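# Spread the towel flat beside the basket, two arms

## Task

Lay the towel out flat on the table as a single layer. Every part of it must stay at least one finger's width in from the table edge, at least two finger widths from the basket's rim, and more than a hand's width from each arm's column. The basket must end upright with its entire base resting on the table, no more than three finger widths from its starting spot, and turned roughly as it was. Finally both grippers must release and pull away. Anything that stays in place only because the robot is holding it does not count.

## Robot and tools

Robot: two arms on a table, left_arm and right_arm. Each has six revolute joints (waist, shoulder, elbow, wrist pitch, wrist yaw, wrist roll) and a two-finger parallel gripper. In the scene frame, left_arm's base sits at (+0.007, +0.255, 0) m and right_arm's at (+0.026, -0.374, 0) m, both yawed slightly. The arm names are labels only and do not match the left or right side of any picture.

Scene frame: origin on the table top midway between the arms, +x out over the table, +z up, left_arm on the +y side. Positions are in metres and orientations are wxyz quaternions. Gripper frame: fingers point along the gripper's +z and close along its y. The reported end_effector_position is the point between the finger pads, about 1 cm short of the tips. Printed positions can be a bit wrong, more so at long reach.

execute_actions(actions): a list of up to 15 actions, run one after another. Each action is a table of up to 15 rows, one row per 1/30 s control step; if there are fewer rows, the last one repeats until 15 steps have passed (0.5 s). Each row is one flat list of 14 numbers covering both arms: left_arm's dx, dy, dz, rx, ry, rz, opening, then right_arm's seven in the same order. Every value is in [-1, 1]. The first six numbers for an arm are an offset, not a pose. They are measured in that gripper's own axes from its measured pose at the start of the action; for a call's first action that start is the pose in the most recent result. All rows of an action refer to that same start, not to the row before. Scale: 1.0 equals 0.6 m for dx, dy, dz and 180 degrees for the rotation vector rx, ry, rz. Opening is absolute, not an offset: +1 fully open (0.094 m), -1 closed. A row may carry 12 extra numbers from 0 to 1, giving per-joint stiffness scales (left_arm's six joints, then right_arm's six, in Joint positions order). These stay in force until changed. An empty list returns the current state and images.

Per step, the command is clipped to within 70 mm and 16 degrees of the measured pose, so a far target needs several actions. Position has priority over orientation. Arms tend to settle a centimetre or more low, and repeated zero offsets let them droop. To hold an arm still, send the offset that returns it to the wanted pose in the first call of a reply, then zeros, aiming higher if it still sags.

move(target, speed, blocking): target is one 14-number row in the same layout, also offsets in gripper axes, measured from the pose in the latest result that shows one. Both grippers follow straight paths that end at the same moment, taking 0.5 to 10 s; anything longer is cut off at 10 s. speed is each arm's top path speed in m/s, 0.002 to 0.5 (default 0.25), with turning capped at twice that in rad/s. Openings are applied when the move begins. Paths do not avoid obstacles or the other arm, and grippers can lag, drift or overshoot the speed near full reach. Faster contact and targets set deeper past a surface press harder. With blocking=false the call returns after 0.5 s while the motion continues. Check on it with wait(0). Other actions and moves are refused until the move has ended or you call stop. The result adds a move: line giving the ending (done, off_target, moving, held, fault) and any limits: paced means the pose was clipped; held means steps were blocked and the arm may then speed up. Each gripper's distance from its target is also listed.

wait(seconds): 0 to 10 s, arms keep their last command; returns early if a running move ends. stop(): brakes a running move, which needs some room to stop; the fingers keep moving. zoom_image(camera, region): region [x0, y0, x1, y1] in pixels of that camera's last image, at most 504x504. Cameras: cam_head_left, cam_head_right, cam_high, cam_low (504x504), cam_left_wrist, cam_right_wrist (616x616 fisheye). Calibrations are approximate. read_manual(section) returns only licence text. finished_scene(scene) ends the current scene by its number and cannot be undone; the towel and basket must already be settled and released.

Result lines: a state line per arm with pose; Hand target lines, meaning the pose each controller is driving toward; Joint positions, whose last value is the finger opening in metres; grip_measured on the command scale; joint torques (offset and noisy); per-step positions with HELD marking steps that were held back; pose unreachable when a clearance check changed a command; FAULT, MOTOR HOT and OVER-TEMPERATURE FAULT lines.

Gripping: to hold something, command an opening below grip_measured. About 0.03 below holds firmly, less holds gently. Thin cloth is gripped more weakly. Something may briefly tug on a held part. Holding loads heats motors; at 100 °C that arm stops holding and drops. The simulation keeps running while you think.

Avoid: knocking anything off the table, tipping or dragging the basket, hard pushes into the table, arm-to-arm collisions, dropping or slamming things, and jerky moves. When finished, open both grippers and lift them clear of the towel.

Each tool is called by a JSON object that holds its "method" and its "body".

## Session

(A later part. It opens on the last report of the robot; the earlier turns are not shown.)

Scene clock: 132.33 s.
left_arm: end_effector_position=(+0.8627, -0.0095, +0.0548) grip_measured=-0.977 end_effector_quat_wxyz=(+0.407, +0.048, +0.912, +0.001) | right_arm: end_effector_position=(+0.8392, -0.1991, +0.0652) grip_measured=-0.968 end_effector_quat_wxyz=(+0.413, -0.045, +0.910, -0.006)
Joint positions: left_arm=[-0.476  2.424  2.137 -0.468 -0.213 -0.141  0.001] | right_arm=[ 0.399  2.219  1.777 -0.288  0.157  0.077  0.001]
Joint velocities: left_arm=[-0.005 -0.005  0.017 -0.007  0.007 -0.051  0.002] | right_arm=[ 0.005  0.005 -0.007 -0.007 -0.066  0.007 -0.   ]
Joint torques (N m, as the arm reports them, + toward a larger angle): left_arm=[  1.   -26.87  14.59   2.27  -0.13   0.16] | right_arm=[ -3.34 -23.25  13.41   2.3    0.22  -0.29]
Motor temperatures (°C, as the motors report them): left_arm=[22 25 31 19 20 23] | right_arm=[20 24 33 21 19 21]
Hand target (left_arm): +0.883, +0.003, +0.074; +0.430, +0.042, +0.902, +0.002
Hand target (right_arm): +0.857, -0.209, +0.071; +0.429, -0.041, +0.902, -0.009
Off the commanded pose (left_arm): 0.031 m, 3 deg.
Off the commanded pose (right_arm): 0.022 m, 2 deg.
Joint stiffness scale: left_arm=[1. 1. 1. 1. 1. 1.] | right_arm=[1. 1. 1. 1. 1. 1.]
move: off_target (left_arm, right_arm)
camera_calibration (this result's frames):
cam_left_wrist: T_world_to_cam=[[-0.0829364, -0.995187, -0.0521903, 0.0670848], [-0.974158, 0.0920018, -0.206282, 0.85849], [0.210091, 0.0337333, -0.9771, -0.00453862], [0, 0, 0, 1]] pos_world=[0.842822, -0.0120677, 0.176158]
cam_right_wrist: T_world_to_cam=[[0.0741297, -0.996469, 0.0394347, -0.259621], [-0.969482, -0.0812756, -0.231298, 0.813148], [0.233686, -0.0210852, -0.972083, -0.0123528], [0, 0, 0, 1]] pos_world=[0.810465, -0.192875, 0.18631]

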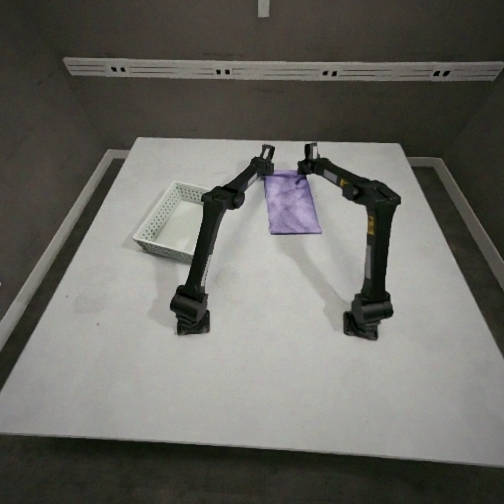

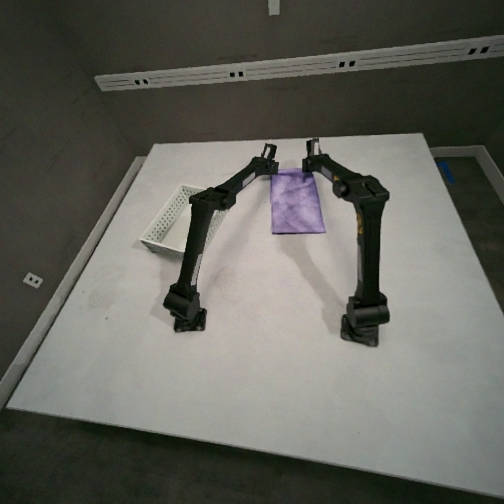

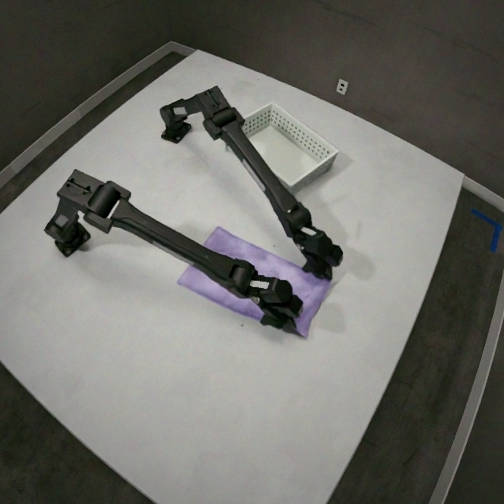

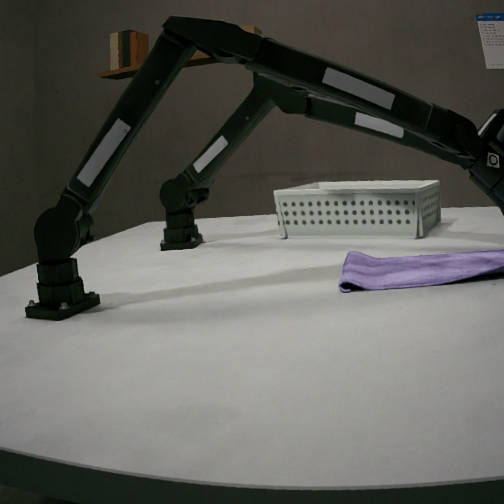

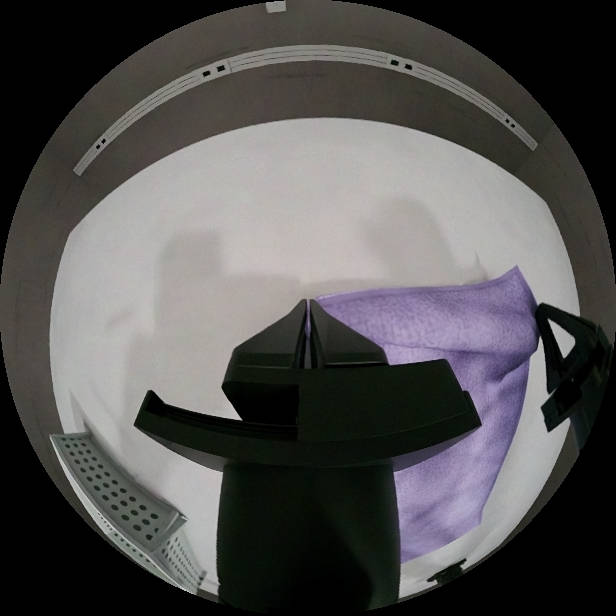

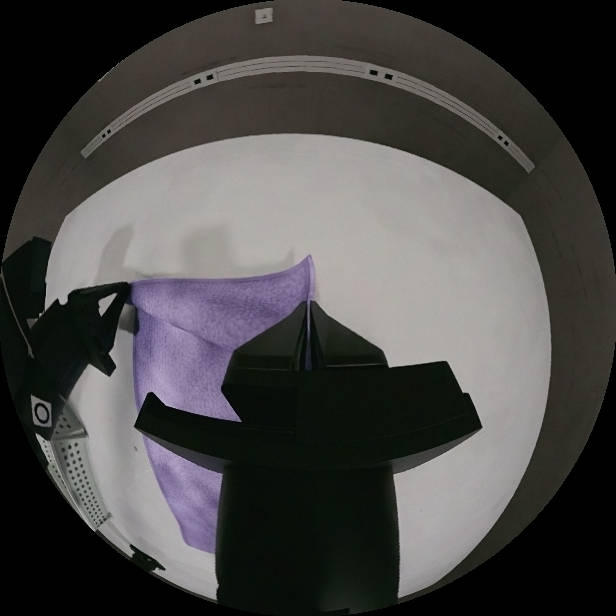

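{"method": "move", "body": {"target": [-0.11,0.02,0.07,0,-0.03,0,-1,-0.09,-0.02,0.09,0,-0.03,0,-1], "speed": 0.15}}

{"method": "zoom_image", "body": {"camera": "cam_low", "region": [300,220,504,320]}}

Scene clock: 136.40 s.
left_arm: end_effector_position=(+0.9268, -0.0110, +0.0657) grip_measured=-0.977 end_effector_quat_wxyz=(+0.438, +0.049, +0.898, -0.004) | right_arm: end_effector_position=(+0.9059, -0.1986, +0.0718) grip_measured=-0.968 end_effector_quat_wxyz=(+0.455, -0.044, +0.890, +0.001)
Joint positions: left_arm=[-0.453  2.646  2.562 -0.594 -0.197 -0.111  0.001] | right_arm=[ 0.378  2.37   2.026 -0.29   0.139  0.055  0.001]
Joint velocities: left_arm=[-0.005 -0.015  0.002 -0.002  0.007 -0.022  0.001] | right_arm=[-0.005  0.005 -0.007  0.007 -0.051 -0.022  0.001]
Joint torques (N m, as the arm reports them, + toward a larger angle): left_arm=[  0.84 -28.2   15.31   1.59  -0.14   0.16] | right_arm=[ -2.93 -25.24  14.16   1.23   0.18  -0.23]
Motor temperatures (°C, as the motors report them): left_arm=[22 26 32 19 20 23] | right_arm=[20 24 33 21 19 21]
Hand target (left_arm): +0.937, -0.003, +0.076; +0.451, +0.049, +0.891, -0.001
Hand target (right_arm): +0.916, -0.205, +0.070; +0.456, -0.044, +0.889, -0.004
Off the commanded pose (left_arm): 0.017 m, 1 deg.
Off the commanded pose (right_arm): 0.012 m, 1 deg.
Joint stiffness scale: left_arm=[1. 1. 1. 1. 1. 1.] | right_arm=[1. 1. 1. 1. 1. 1.]
move: off_target (left_arm, right_arm)
camera_calibration (this result's frames):
cam_left_wrist: T_world_to_cam=[[-0.0870784, -0.995101, -0.0468102, 0.0749336], [-0.956941, 0.0966157, -0.273731, 0.911937], [0.276913, 0.0209586, -0.960666, -0.0703987], [0, 0, 0, 1]] pos_world=[0.898689, -0.0120654, 0.185504]
cam_right_wrist: T_world_to_cam=[[0.077231, -0.996567, 0.0298212, -0.26653], [-0.943801, -0.0827173, -0.319998, 0.862182], [0.321366, -0.00343158, -0.946949, -0.0992229], [0, 0, 0, 1]] pos_world=[0.866199, -0.194638, 0.189885]

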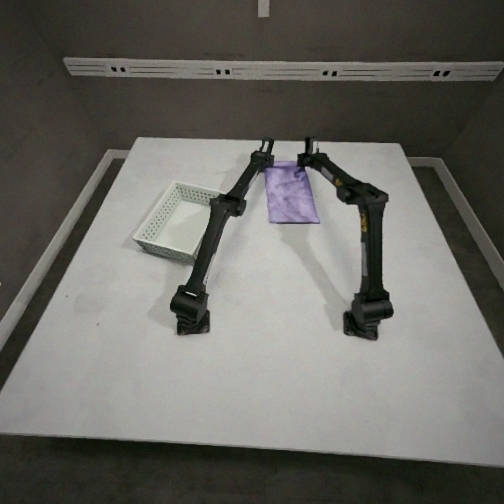

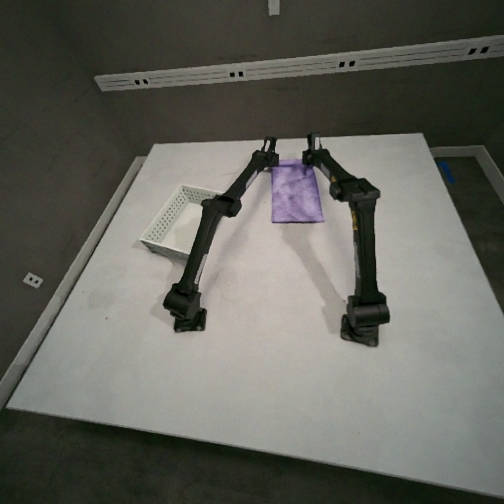

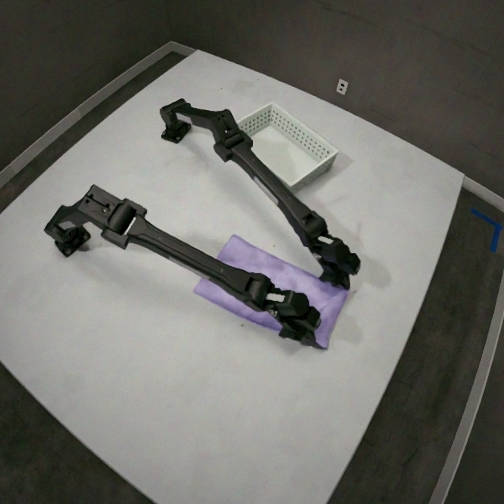

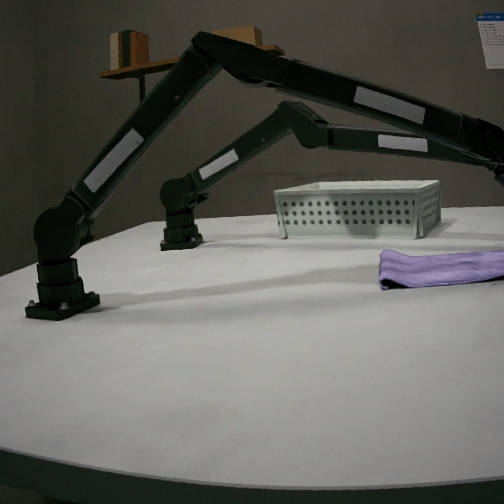

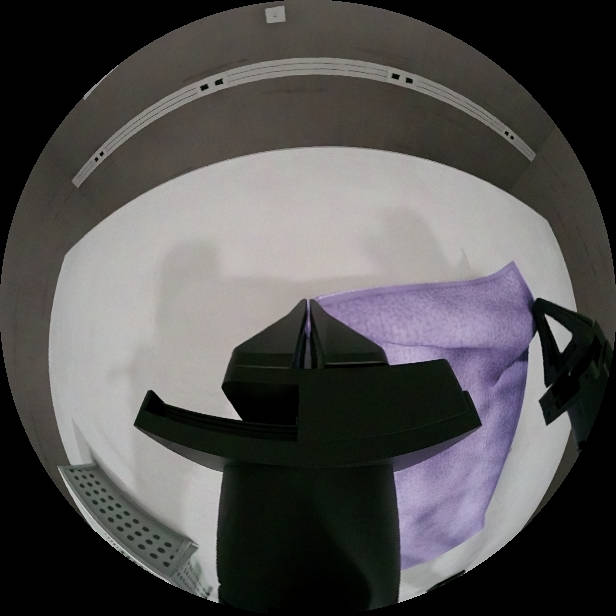

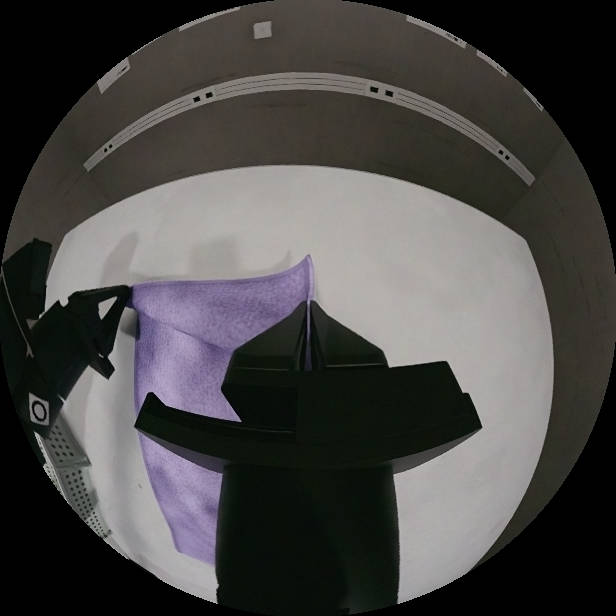

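Region (300, 220, 504, 320) of cam_low's 504x504 image, scaled by 2.471, with more detail than that image has; it fills the top 247 rows of this view, and the rest is white.

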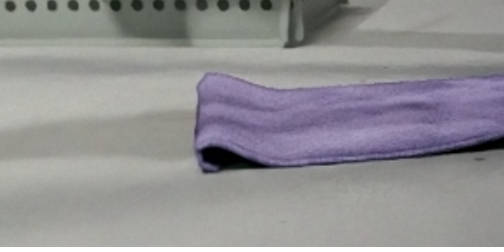

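Standing on its edge now; release and look.

{"method": "move", "body": {"target": [0,0,0,0,0,0,0.2,0,0,0,0,0,0,0.2]}}

{"method": "move", "body": {"target": [-0.1,0.05,-0.5,0,0,0,0.2,-0.1,-0.15,-0.5,0,0,0,0.2]}}

{"method": "zoom_image", "body": {"camera": "cam_low", "region": [300,220,504,320]}}

Scene clock: 139.90 s.
left_arm: end_effector_position=(+0.9268, -0.0111, +0.0657) grip_measured=+0.199 end_effector_quat_wxyz=(+0.438, +0.050, +0.898, -0.004) | right_arm: end_effector_position=(+0.9059, -0.1986, +0.0718) grip_measured=+0.198 end_effector_quat_wxyz=(+0.455, -0.044, +0.890, +0.001)
Joint positions: left_arm=[-0.453  2.646  2.562 -0.595 -0.197 -0.111  0.056] | right_arm=[ 0.378  2.37   2.026 -0.29   0.139  0.055  0.056]
Joint velocities: left_arm=[-0.005  0.005  0.007  0.012 -0.066 -0.051 -0.   ] | right_arm=[ 0.005  0.005 -0.017 -0.002 -0.037 -0.037  0.001]
Joint torques (N m, as the arm reports them, + toward a larger angle): left_arm=[ -0.23 -30.16  10.33   1.97  -0.07   0.03] | right_arm=[ -2.32 -27.46  10.2    1.74   0.15  -0.1 ]
Motor temperatures (°C, as the motors report them): left_arm=[22 26 32 19 20 23] | right_arm=[20 25 33 21 19 21]
Hand target (left_arm): +0.927, -0.011, +0.066; +0.438, +0.049, +0.898, -0.004
Hand target (right_arm): +0.906, -0.199, +0.072; +0.455, -0.044, +0.890, +0.001
Off the commanded pose (left_arm): 0.000 m, 0 deg.
Off the commanded pose (right_arm): 0.000 m, 0 deg.
Joint stiffness scale: left_arm=[1. 1. 1. 1. 1. 1.] | right_arm=[1. 1. 1. 1. 1. 1.]
move: done
camera_calibration (this result's frames):
cam_left_wrist: T_world_to_cam=[[-0.0873942, -0.99508, -0.0466633, 0.0751614], [-0.957032, 0.0968698, -0.273323, 0.911917], [0.276499, 0.0207714, -0.96079, -0.0700669], [0, 0, 0, 1]] pos_world=[0.898676, -0.0120901, 0.185436]
cam_right_wrist: T_world_to_cam=[[0.0777613, -0.996523, 0.0299064, -0.266942], [-0.943767, -0.0832468, -0.319958, 0.862041], [0.321335, -0.00334435, -0.94696, -0.0991797], [0, 0, 0, 1]] pos_world=[0.866194, -0.194584, 0.189881]

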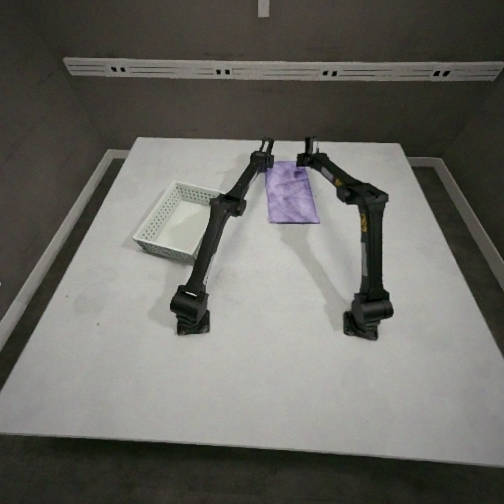

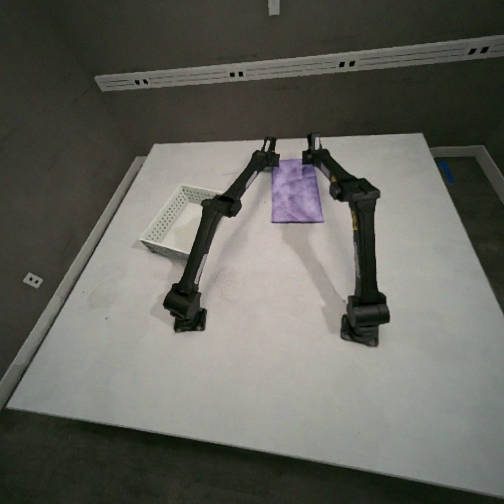

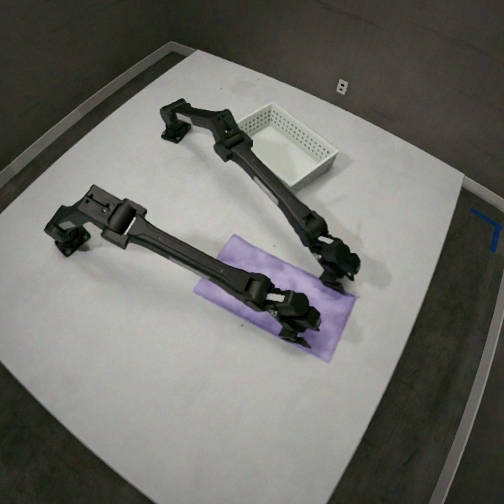

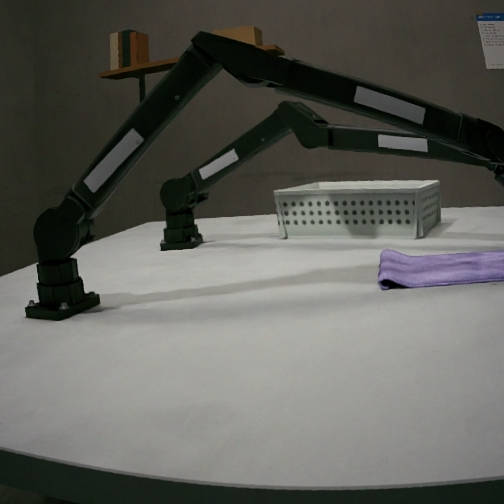

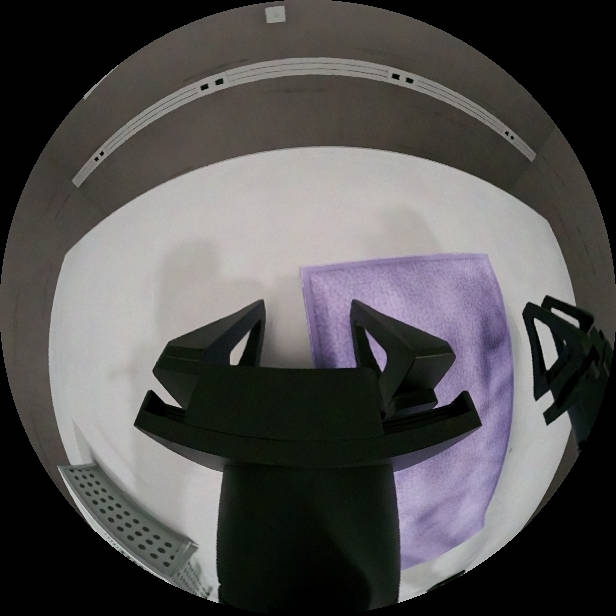

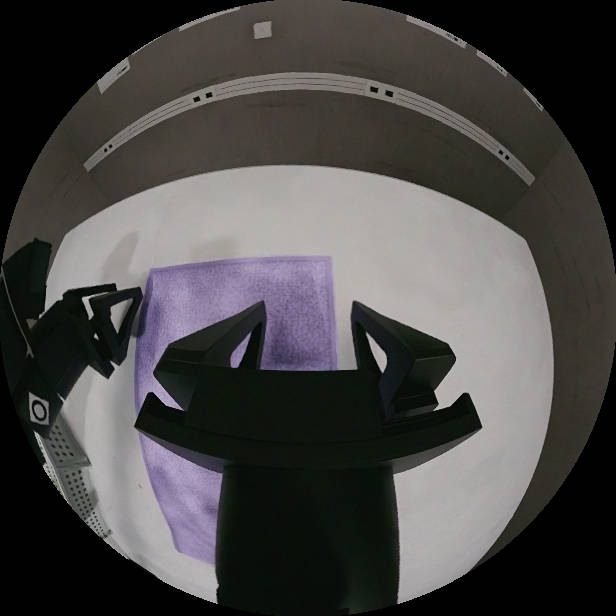

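Scene clock: 141.83 s.
left_arm: end_effector_position=(+0.7325, +0.0326, +0.3059) grip_measured=+0.199 end_effector_quat_wxyz=(+0.445, +0.051, +0.894, -0.003) | right_arm: end_effector_position=(+0.7046, -0.2957, +0.3154) grip_measured=+0.198 end_effector_quat_wxyz=(+0.470, -0.039, +0.882, +0.005)
Joint positions: left_arm=[-0.484  1.836  1.778 -0.61  -0.226 -0.124  0.056] | right_arm=[ 0.285  1.601  1.459 -0.451  0.063  0.009  0.056]
Joint velocities: left_arm=[ 0.005  0.005  0.002 -0.002  0.022 -0.037  0.   ] | right_arm=[-0.024 -0.005 -0.002 -0.012  0.007  0.022 -0.   ]
Joint torques (N m, as the arm reports them, + toward a larger angle): left_arm=[ -0.54 -20.95  10.06   1.63  -0.17  -0.11] | right_arm=[ -2.8  -15.04  10.39   1.26  -0.01  -0.22]
Motor temperatures (°C, as the motors report them): left_arm=[22 26 32 19 20 23] | right_arm=[20 25 33 21 19 21]
Hand target (left_arm): +0.730, +0.026, +0.298; +0.438, +0.049, +0.898, -0.004
Hand target (right_arm): +0.706, -0.298, +0.298; +0.454, -0.044, +0.890, +0.002
Off the commanded pose (left_arm): 0.008 m, 1 deg.
Off the commanded pose (right_arm): 0.016 m, 2 deg.
Joint stiffness scale: left_arm=[1. 1. 1. 1. 1. 1.] | right_arm=[1. 1. 1. 1. 1. 1.]
move: off_target (right_arm); limits=paced
camera_calibration (this result's frames):
cam_left_wrist: T_world_to_cam=[[-0.0875638, -0.994823, -0.0515787, 0.114455], [-0.952529, 0.0987721, -0.28798, 0.788597], [0.291584, 0.0239136, -0.956246, 0.201034], [0, 0, 0, 1]] pos_world=[0.702566, 0.0311639, 0.425242]
cam_right_wrist: T_world_to_cam=[[0.0726816, -0.997166, 0.0194297, -0.348678], [-0.932378, -0.0748502, -0.35365, 0.746958], [0.354102, 0.00758799, -0.935176, 0.17226], [0, 0, 0, 1]] pos_world=[0.660792, -0.293087, 0.43203]

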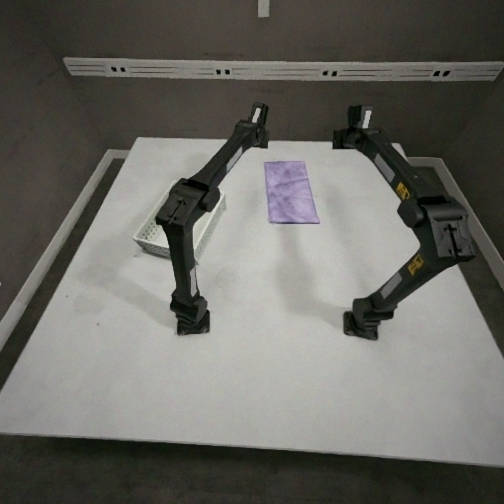

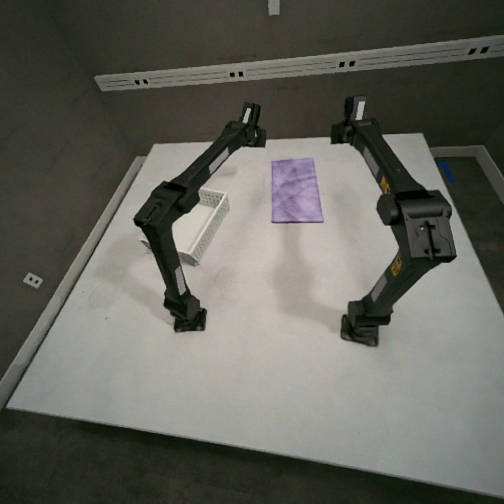

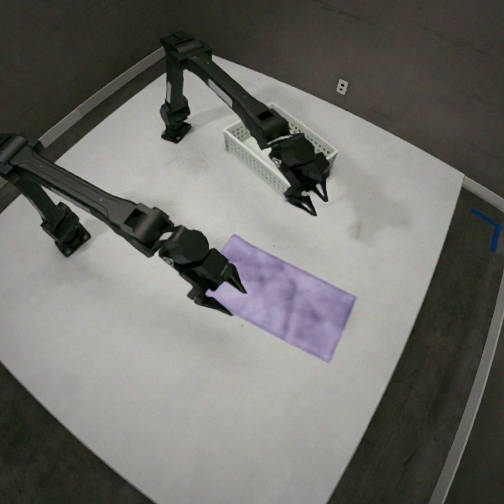

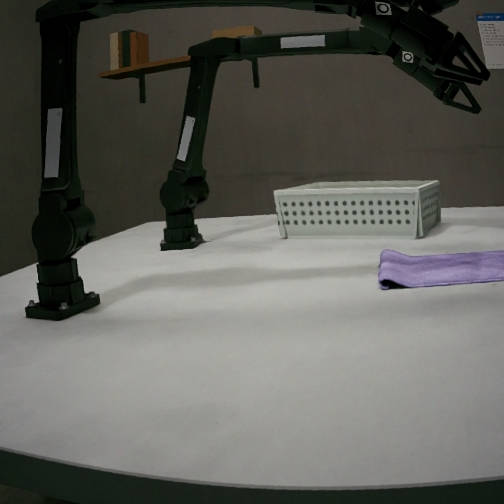

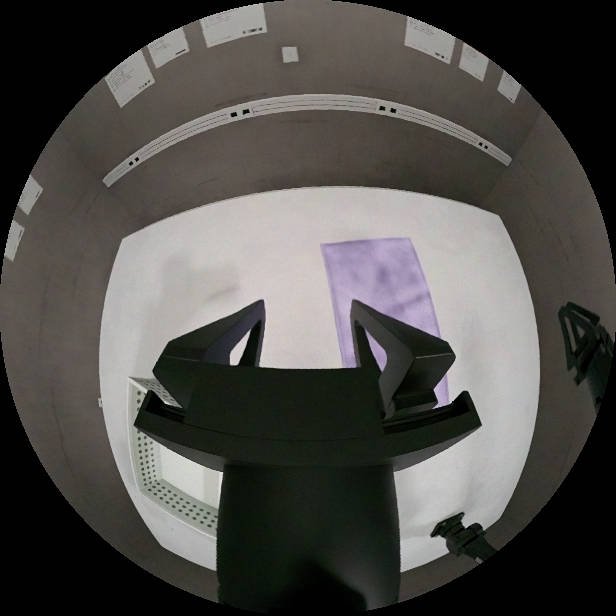

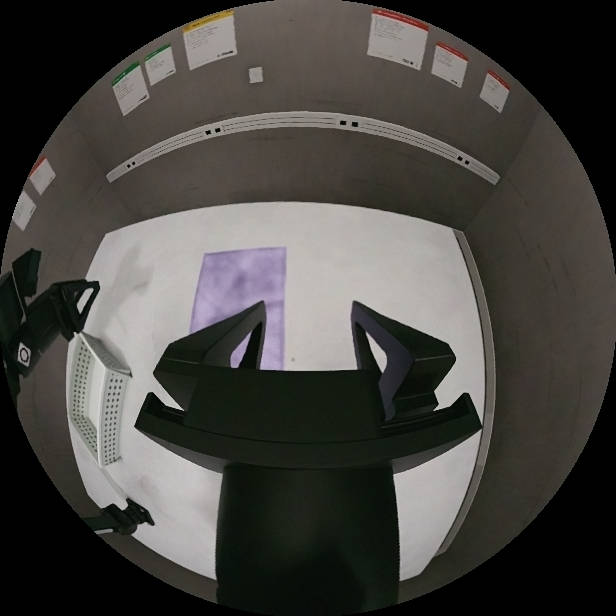

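Region (300, 220, 504, 320) of cam_low's 504x504 image, scaled by 2.471, with more detail than that image has; it fills the top 247 rows of this view, and the rest is white.

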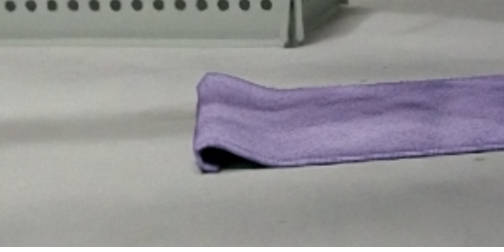

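{"method": "move", "body": {"target": [0.47,-0.09,-0.1,0.03,0.295,0,0,0.445,0.02,-0.06,-0.03,0.31,0,0]}}

Scene clock: 151.50 s.
left_arm: end_effector_position=(+0.5153, +0.0067, +0.1209) grip_measured=+0.001 end_effector_quat_wxyz=(+0.004, +0.068, +0.997, -0.029) | right_arm: end_effector_position=(+0.5274, -0.2986, +0.1212) grip_measured=+0.002 end_effector_quat_wxyz=(+0.015, -0.061, +0.998, +0.029)
Joint positions: left_arm=[-0.574  1.852  1.563 -1.253  0.051 -0.303  0.047] | right_arm=[ 0.285  1.705  1.357 -1.189 -0.056  0.011  0.047]
Joint velocities: left_arm=[-0.005 -0.005 -0.007  0.002 -0.022 -0.081  0.   ] | right_arm=[ 0.015  0.005  0.017 -0.007 -0.007 -0.051 -0.   ]
Joint torques (N m, as the arm reports them, + toward a larger angle): left_arm=[ -0.51 -18.89   8.72   0.29   0.16  -0.12] | right_arm=[ -2.59 -15.63   9.14  -0.11  -0.1   -0.19]
Motor temperatures (°C, as the motors report them): left_arm=[22 26 30 19 20 23] | right_arm=[20 25 32 21 19 21]
Hand target (left_arm): +0.511, +0.003, +0.116; -0.005, +0.064, +0.998, -0.027
Hand target (right_arm): +0.524, -0.300, +0.114; +0.001, -0.063, +0.998, +0.030
Off the commanded pose (left_arm): 0.007 m, 1 deg.
Off the commanded pose (right_arm): 0.009 m, 2 deg.
Joint stiffness scale: left_arm=[1. 1. 1. 1. 1. 1.] | right_arm=[1. 1. 1. 1. 1. 1.]
move: done
camera_calibration (this result's frames):
cam_left_wrist: T_world_to_cam=[[-0.140393, -0.989015, 0.0462484, 0.0754734], [-0.80364, 0.141113, 0.578143, 0.349215], [-0.578318, 0.0439999, -0.814624, 0.519056], [0, 0, 0, 1]] pos_world=[0.591419, 0.00252707, 0.217449]
cam_right_wrist: T_world_to_cam=[[0.114976, -0.991575, -0.0596544, -0.345953], [-0.824523, -0.128753, 0.550986, 0.330287], [-0.554025, -0.0141635, -0.83238, 0.513346], [0, 0, 0, 1]] pos_world=[0.596511, -0.293242, 0.224678]

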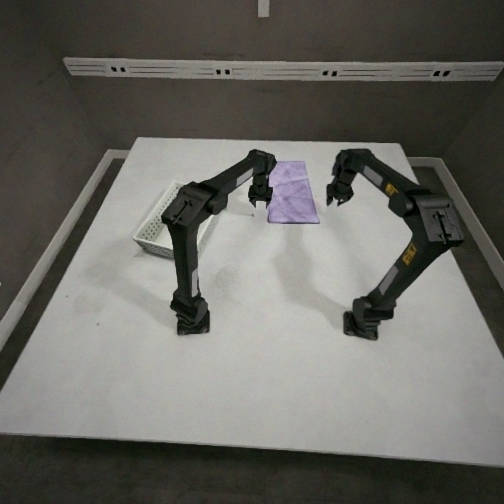

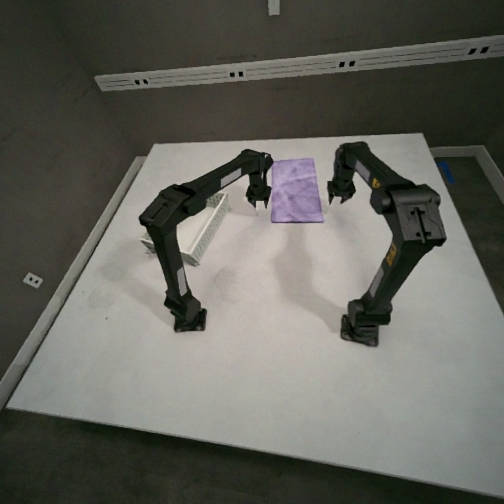

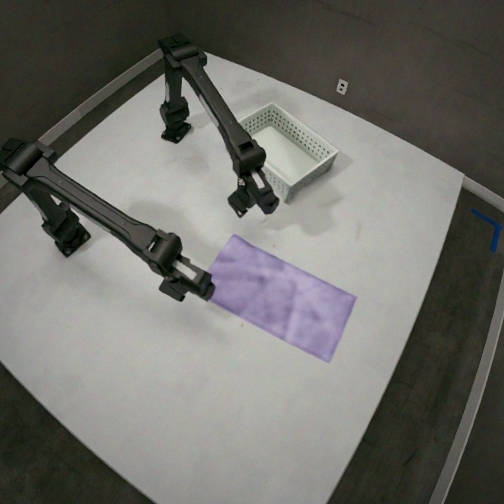

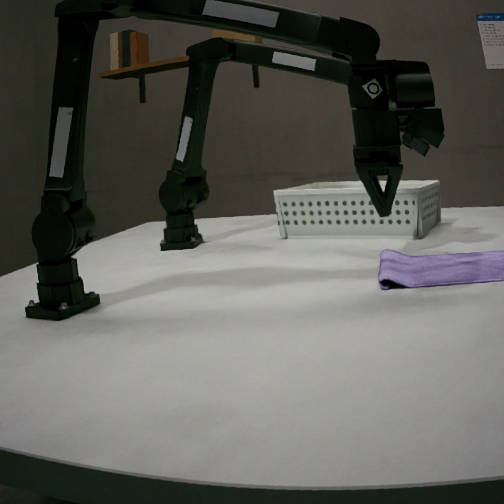

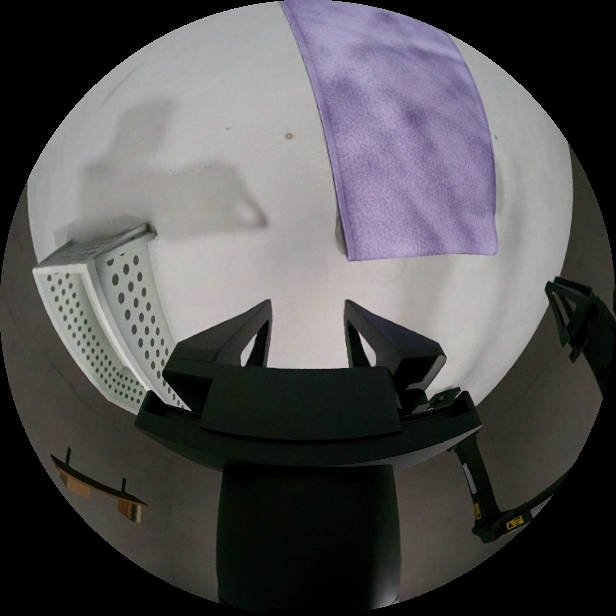

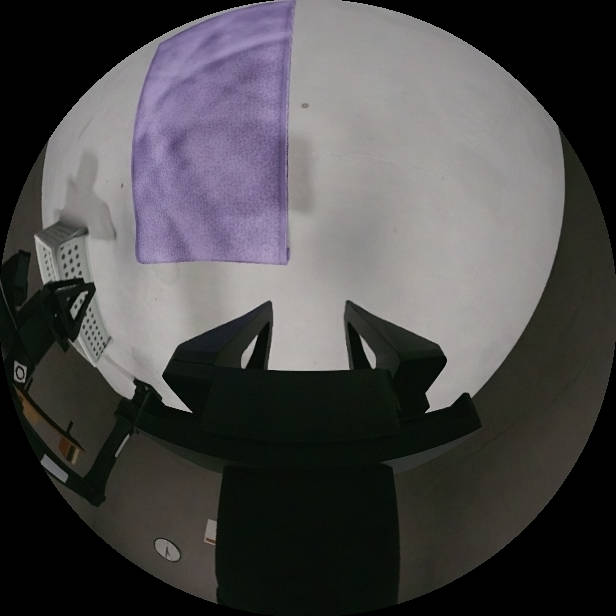

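{"method": "move", "body": {"target": [0.0,-0.095,0.1,0,0,0,0,0,0.065,0.1,0,0,0,0], "speed": 0.1}}

{"method": "move", "body": {"target": [0,0,0.06,0,0,0,0,0,0,0.06,0,0,0,0], "speed": 0.05}}

Scene clock: 157.30 s.
left_arm: end_effector_position=(+0.5084, -0.0492, +0.0700) grip_measured=+0.001 end_effector_quat_wxyz=(+0.003, +0.073, +0.997, -0.030) | right_arm: end_effector_position=(+0.5222, -0.2593, +0.0725) grip_measured=+0.002 end_effector_quat_wxyz=(+0.017, -0.064, +0.997, +0.030)
Joint positions: left_arm=[-0.666  1.945  1.563 -1.156  0.051 -0.384  0.047] | right_arm=[ 0.363  1.756  1.288 -1.061 -0.055  0.083  0.047]
Joint velocities: left_arm=[-0.015  0.005 -0.027  0.007  0.007  0.007  0.   ] | right_arm=[-0.005 -0.005 -0.002  0.002  0.037 -0.007 -0.   ]
Joint torques (N m, as the arm reports them, + toward a larger angle): left_arm=[ -0.03 -19.66   8.37   1.08  -0.02  -0.11] | right_arm=[ -2.21 -15.34   8.44   0.87   0.18   0.02]
Motor temperatures (°C, as the motors report them): left_arm=[22 26 30 19 20 23] | right_arm=[20 24 31 21 19 21]
Hand target (left_arm): +0.508, -0.053, +0.064; +0.003, +0.068, +0.997, -0.029
Hand target (right_arm): +0.524, -0.256, +0.064; +0.015, -0.061, +0.998, +0.029
Off the commanded pose (left_arm): 0.007 m, 1 deg.
Off the commanded pose (right_arm): 0.010 m, 0 deg.
Joint stiffness scale: left_arm=[1. 1. 1. 1. 1. 1.] | right_arm=[1. 1. 1. 1. 1. 1.]
move: done
camera_calibration (this result's frames):
cam_left_wrist: T_world_to_cam=[[-0.151054, -0.987324, 0.0487184, 0.026924], [-0.801619, 0.151183, 0.578404, 0.380413], [-0.578437, 0.0483163, -0.814295, 0.476343], [0, 0, 0, 1]] pos_world=[0.584547, -0.0539442, 0.166539]
cam_right_wrist: T_world_to_cam=[[0.121377, -0.99068, -0.0618091, -0.312255], [-0.825683, -0.135331, 0.547662, 0.357017], [-0.550922, -0.0154388, -0.834414, 0.468694], [0, 0, 0, 1]] pos_world=[0.590898, -0.253794, 0.17626]

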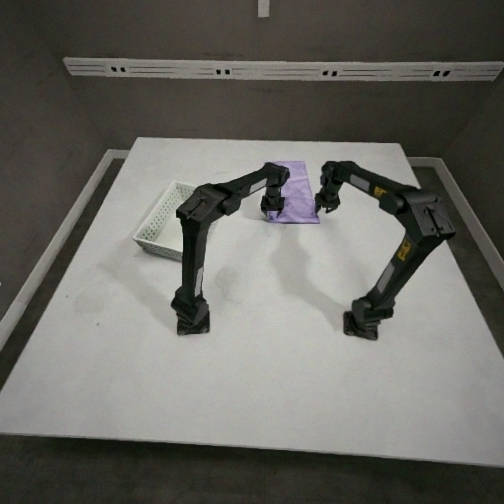

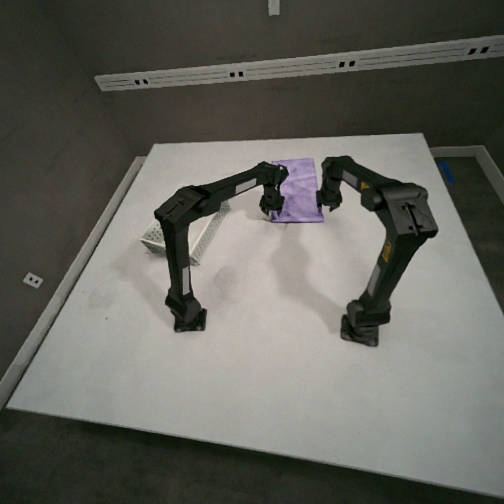

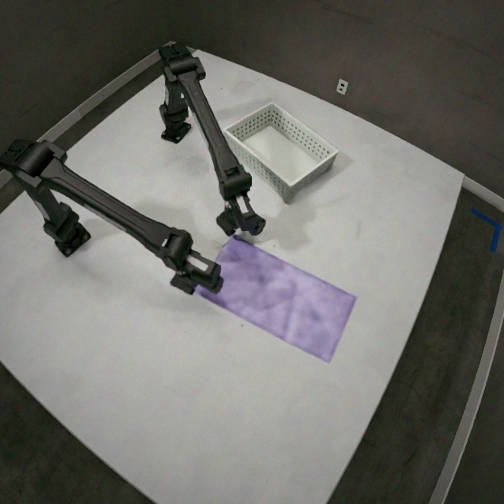

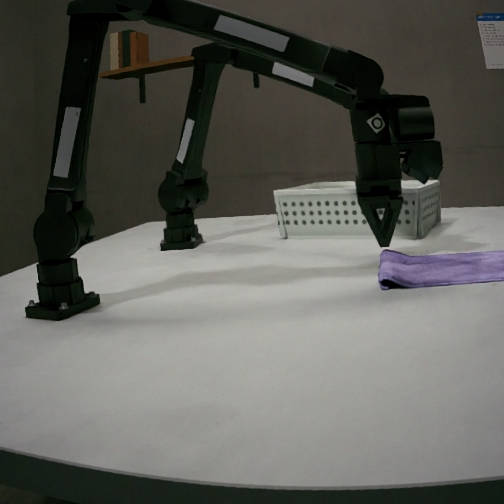

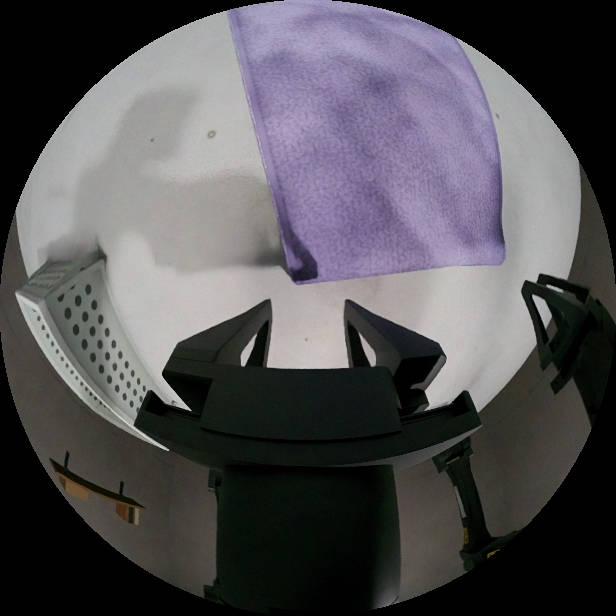

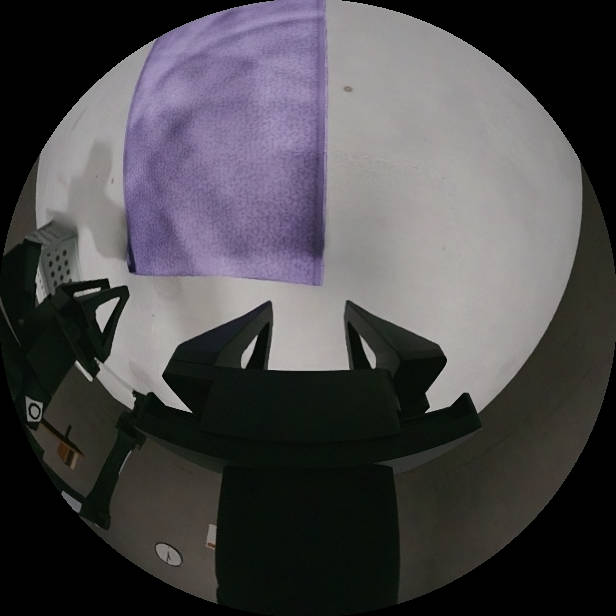

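Scene clock: 158.43 s.
left_arm: end_effector_position=(+0.5090, -0.0496, +0.0427) grip_measured=+0.001 end_effector_quat_wxyz=(+0.006, +0.073, +0.997, -0.031) | right_arm: end_effector_position=(+0.5218, -0.2594, +0.0467) grip_measured=+0.002 end_effector_quat_wxyz=(+0.020, -0.064, +0.997, +0.031)
Joint positions: left_arm=[-0.666  1.973  1.528 -1.088  0.051 -0.384  0.047] | right_arm=[ 0.363  1.784  1.251 -0.99  -0.055  0.083  0.047]
Joint velocities: left_arm=[-0.015  0.005 -0.007 -0.007  0.037  0.051  0.001] | right_arm=[-0.015 -0.005  0.002 -0.007 -0.037 -0.007  0.   ]
Joint torques (N m, as the arm reports them, + toward a larger angle): left_arm=[ -0.32 -19.71   8.13   1.06   0.04   0.01] | right_arm=[ -2.08 -15.07   8.12   0.96   0.04  -0.06]
Motor temperatures (°C, as the motors report them): left_arm=[22 26 30 19 20 23] | right_arm=[20 24 31 21 19 21]
Hand target (left_arm): +0.508, -0.051, +0.034; +0.003, +0.073, +0.997, -0.030
Hand target (right_arm): +0.523, -0.257, +0.037; +0.017, -0.064, +0.997, +0.030
Off the commanded pose (left_arm): 0.009 m, 0 deg.
Off the commanded pose (right_arm): 0.010 m, 0 deg.
Joint stiffness scale: left_arm=[1. 1. 1. 1. 1. 1.] | right_arm=[1. 1. 1. 1. 1. 1.]
move: done
camera_calibration (this result's frames):
cam_left_wrist: T_world_to_cam=[[-0.151283, -0.98719, 0.0506828, 0.0280434], [-0.804276, 0.152736, 0.574292, 0.398376], [-0.574677, 0.0461175, -0.81708, 0.452514], [0, 0, 0, 1]] pos_world=[0.584696, -0.054031, 0.139535]
cam_right_wrist: T_world_to_cam=[[0.121747, -0.990601, -0.0623445, -0.314029], [-0.828937, -0.136024, 0.542551, 0.37259], [-0.545932, -0.0143745, -0.837706, 0.444807], [0, 0, 0, 1]] pos_world=[0.58992, -0.254002, 0.150891]

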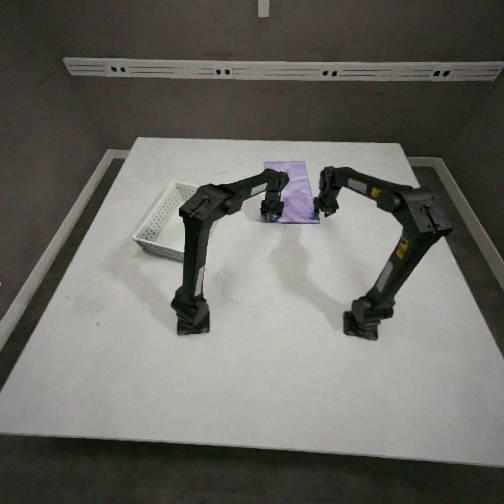

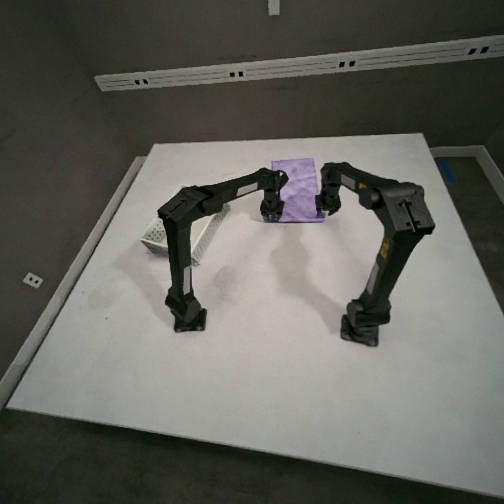

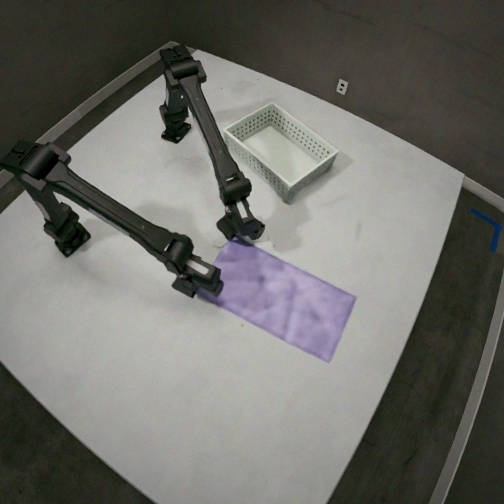

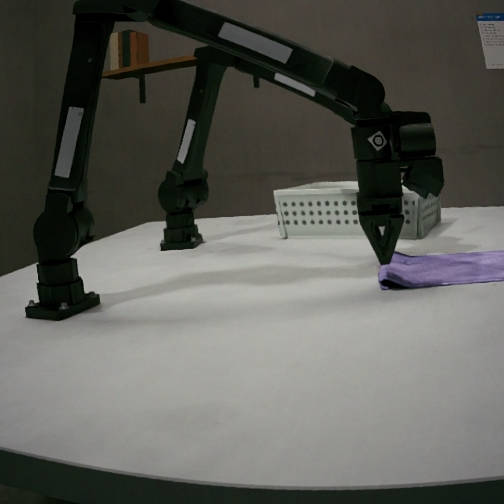

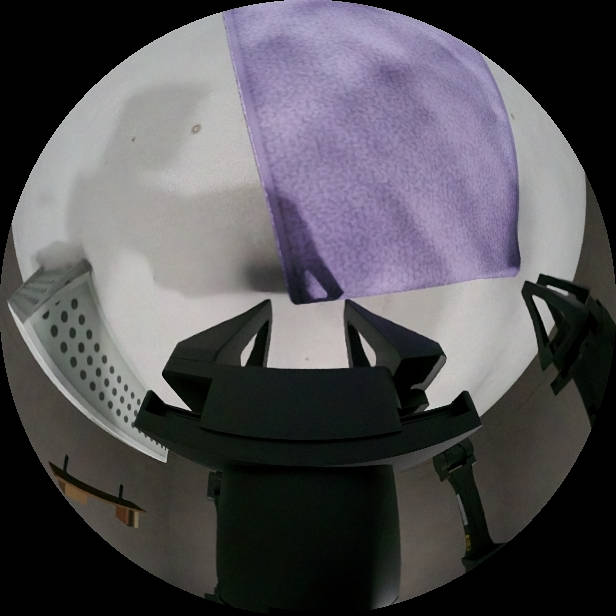

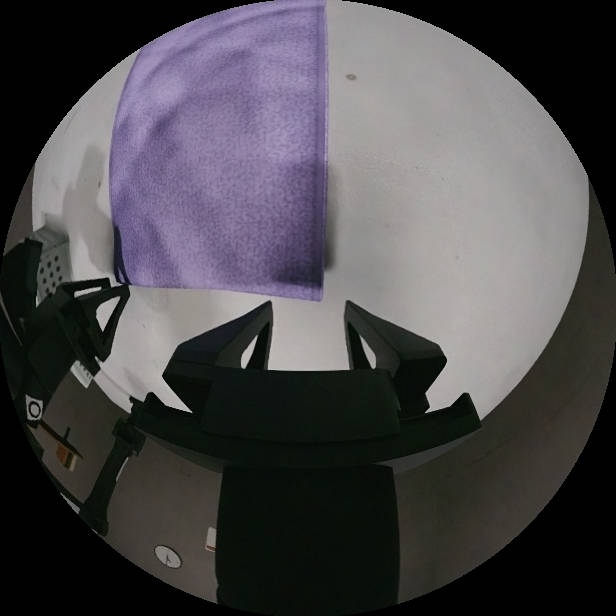

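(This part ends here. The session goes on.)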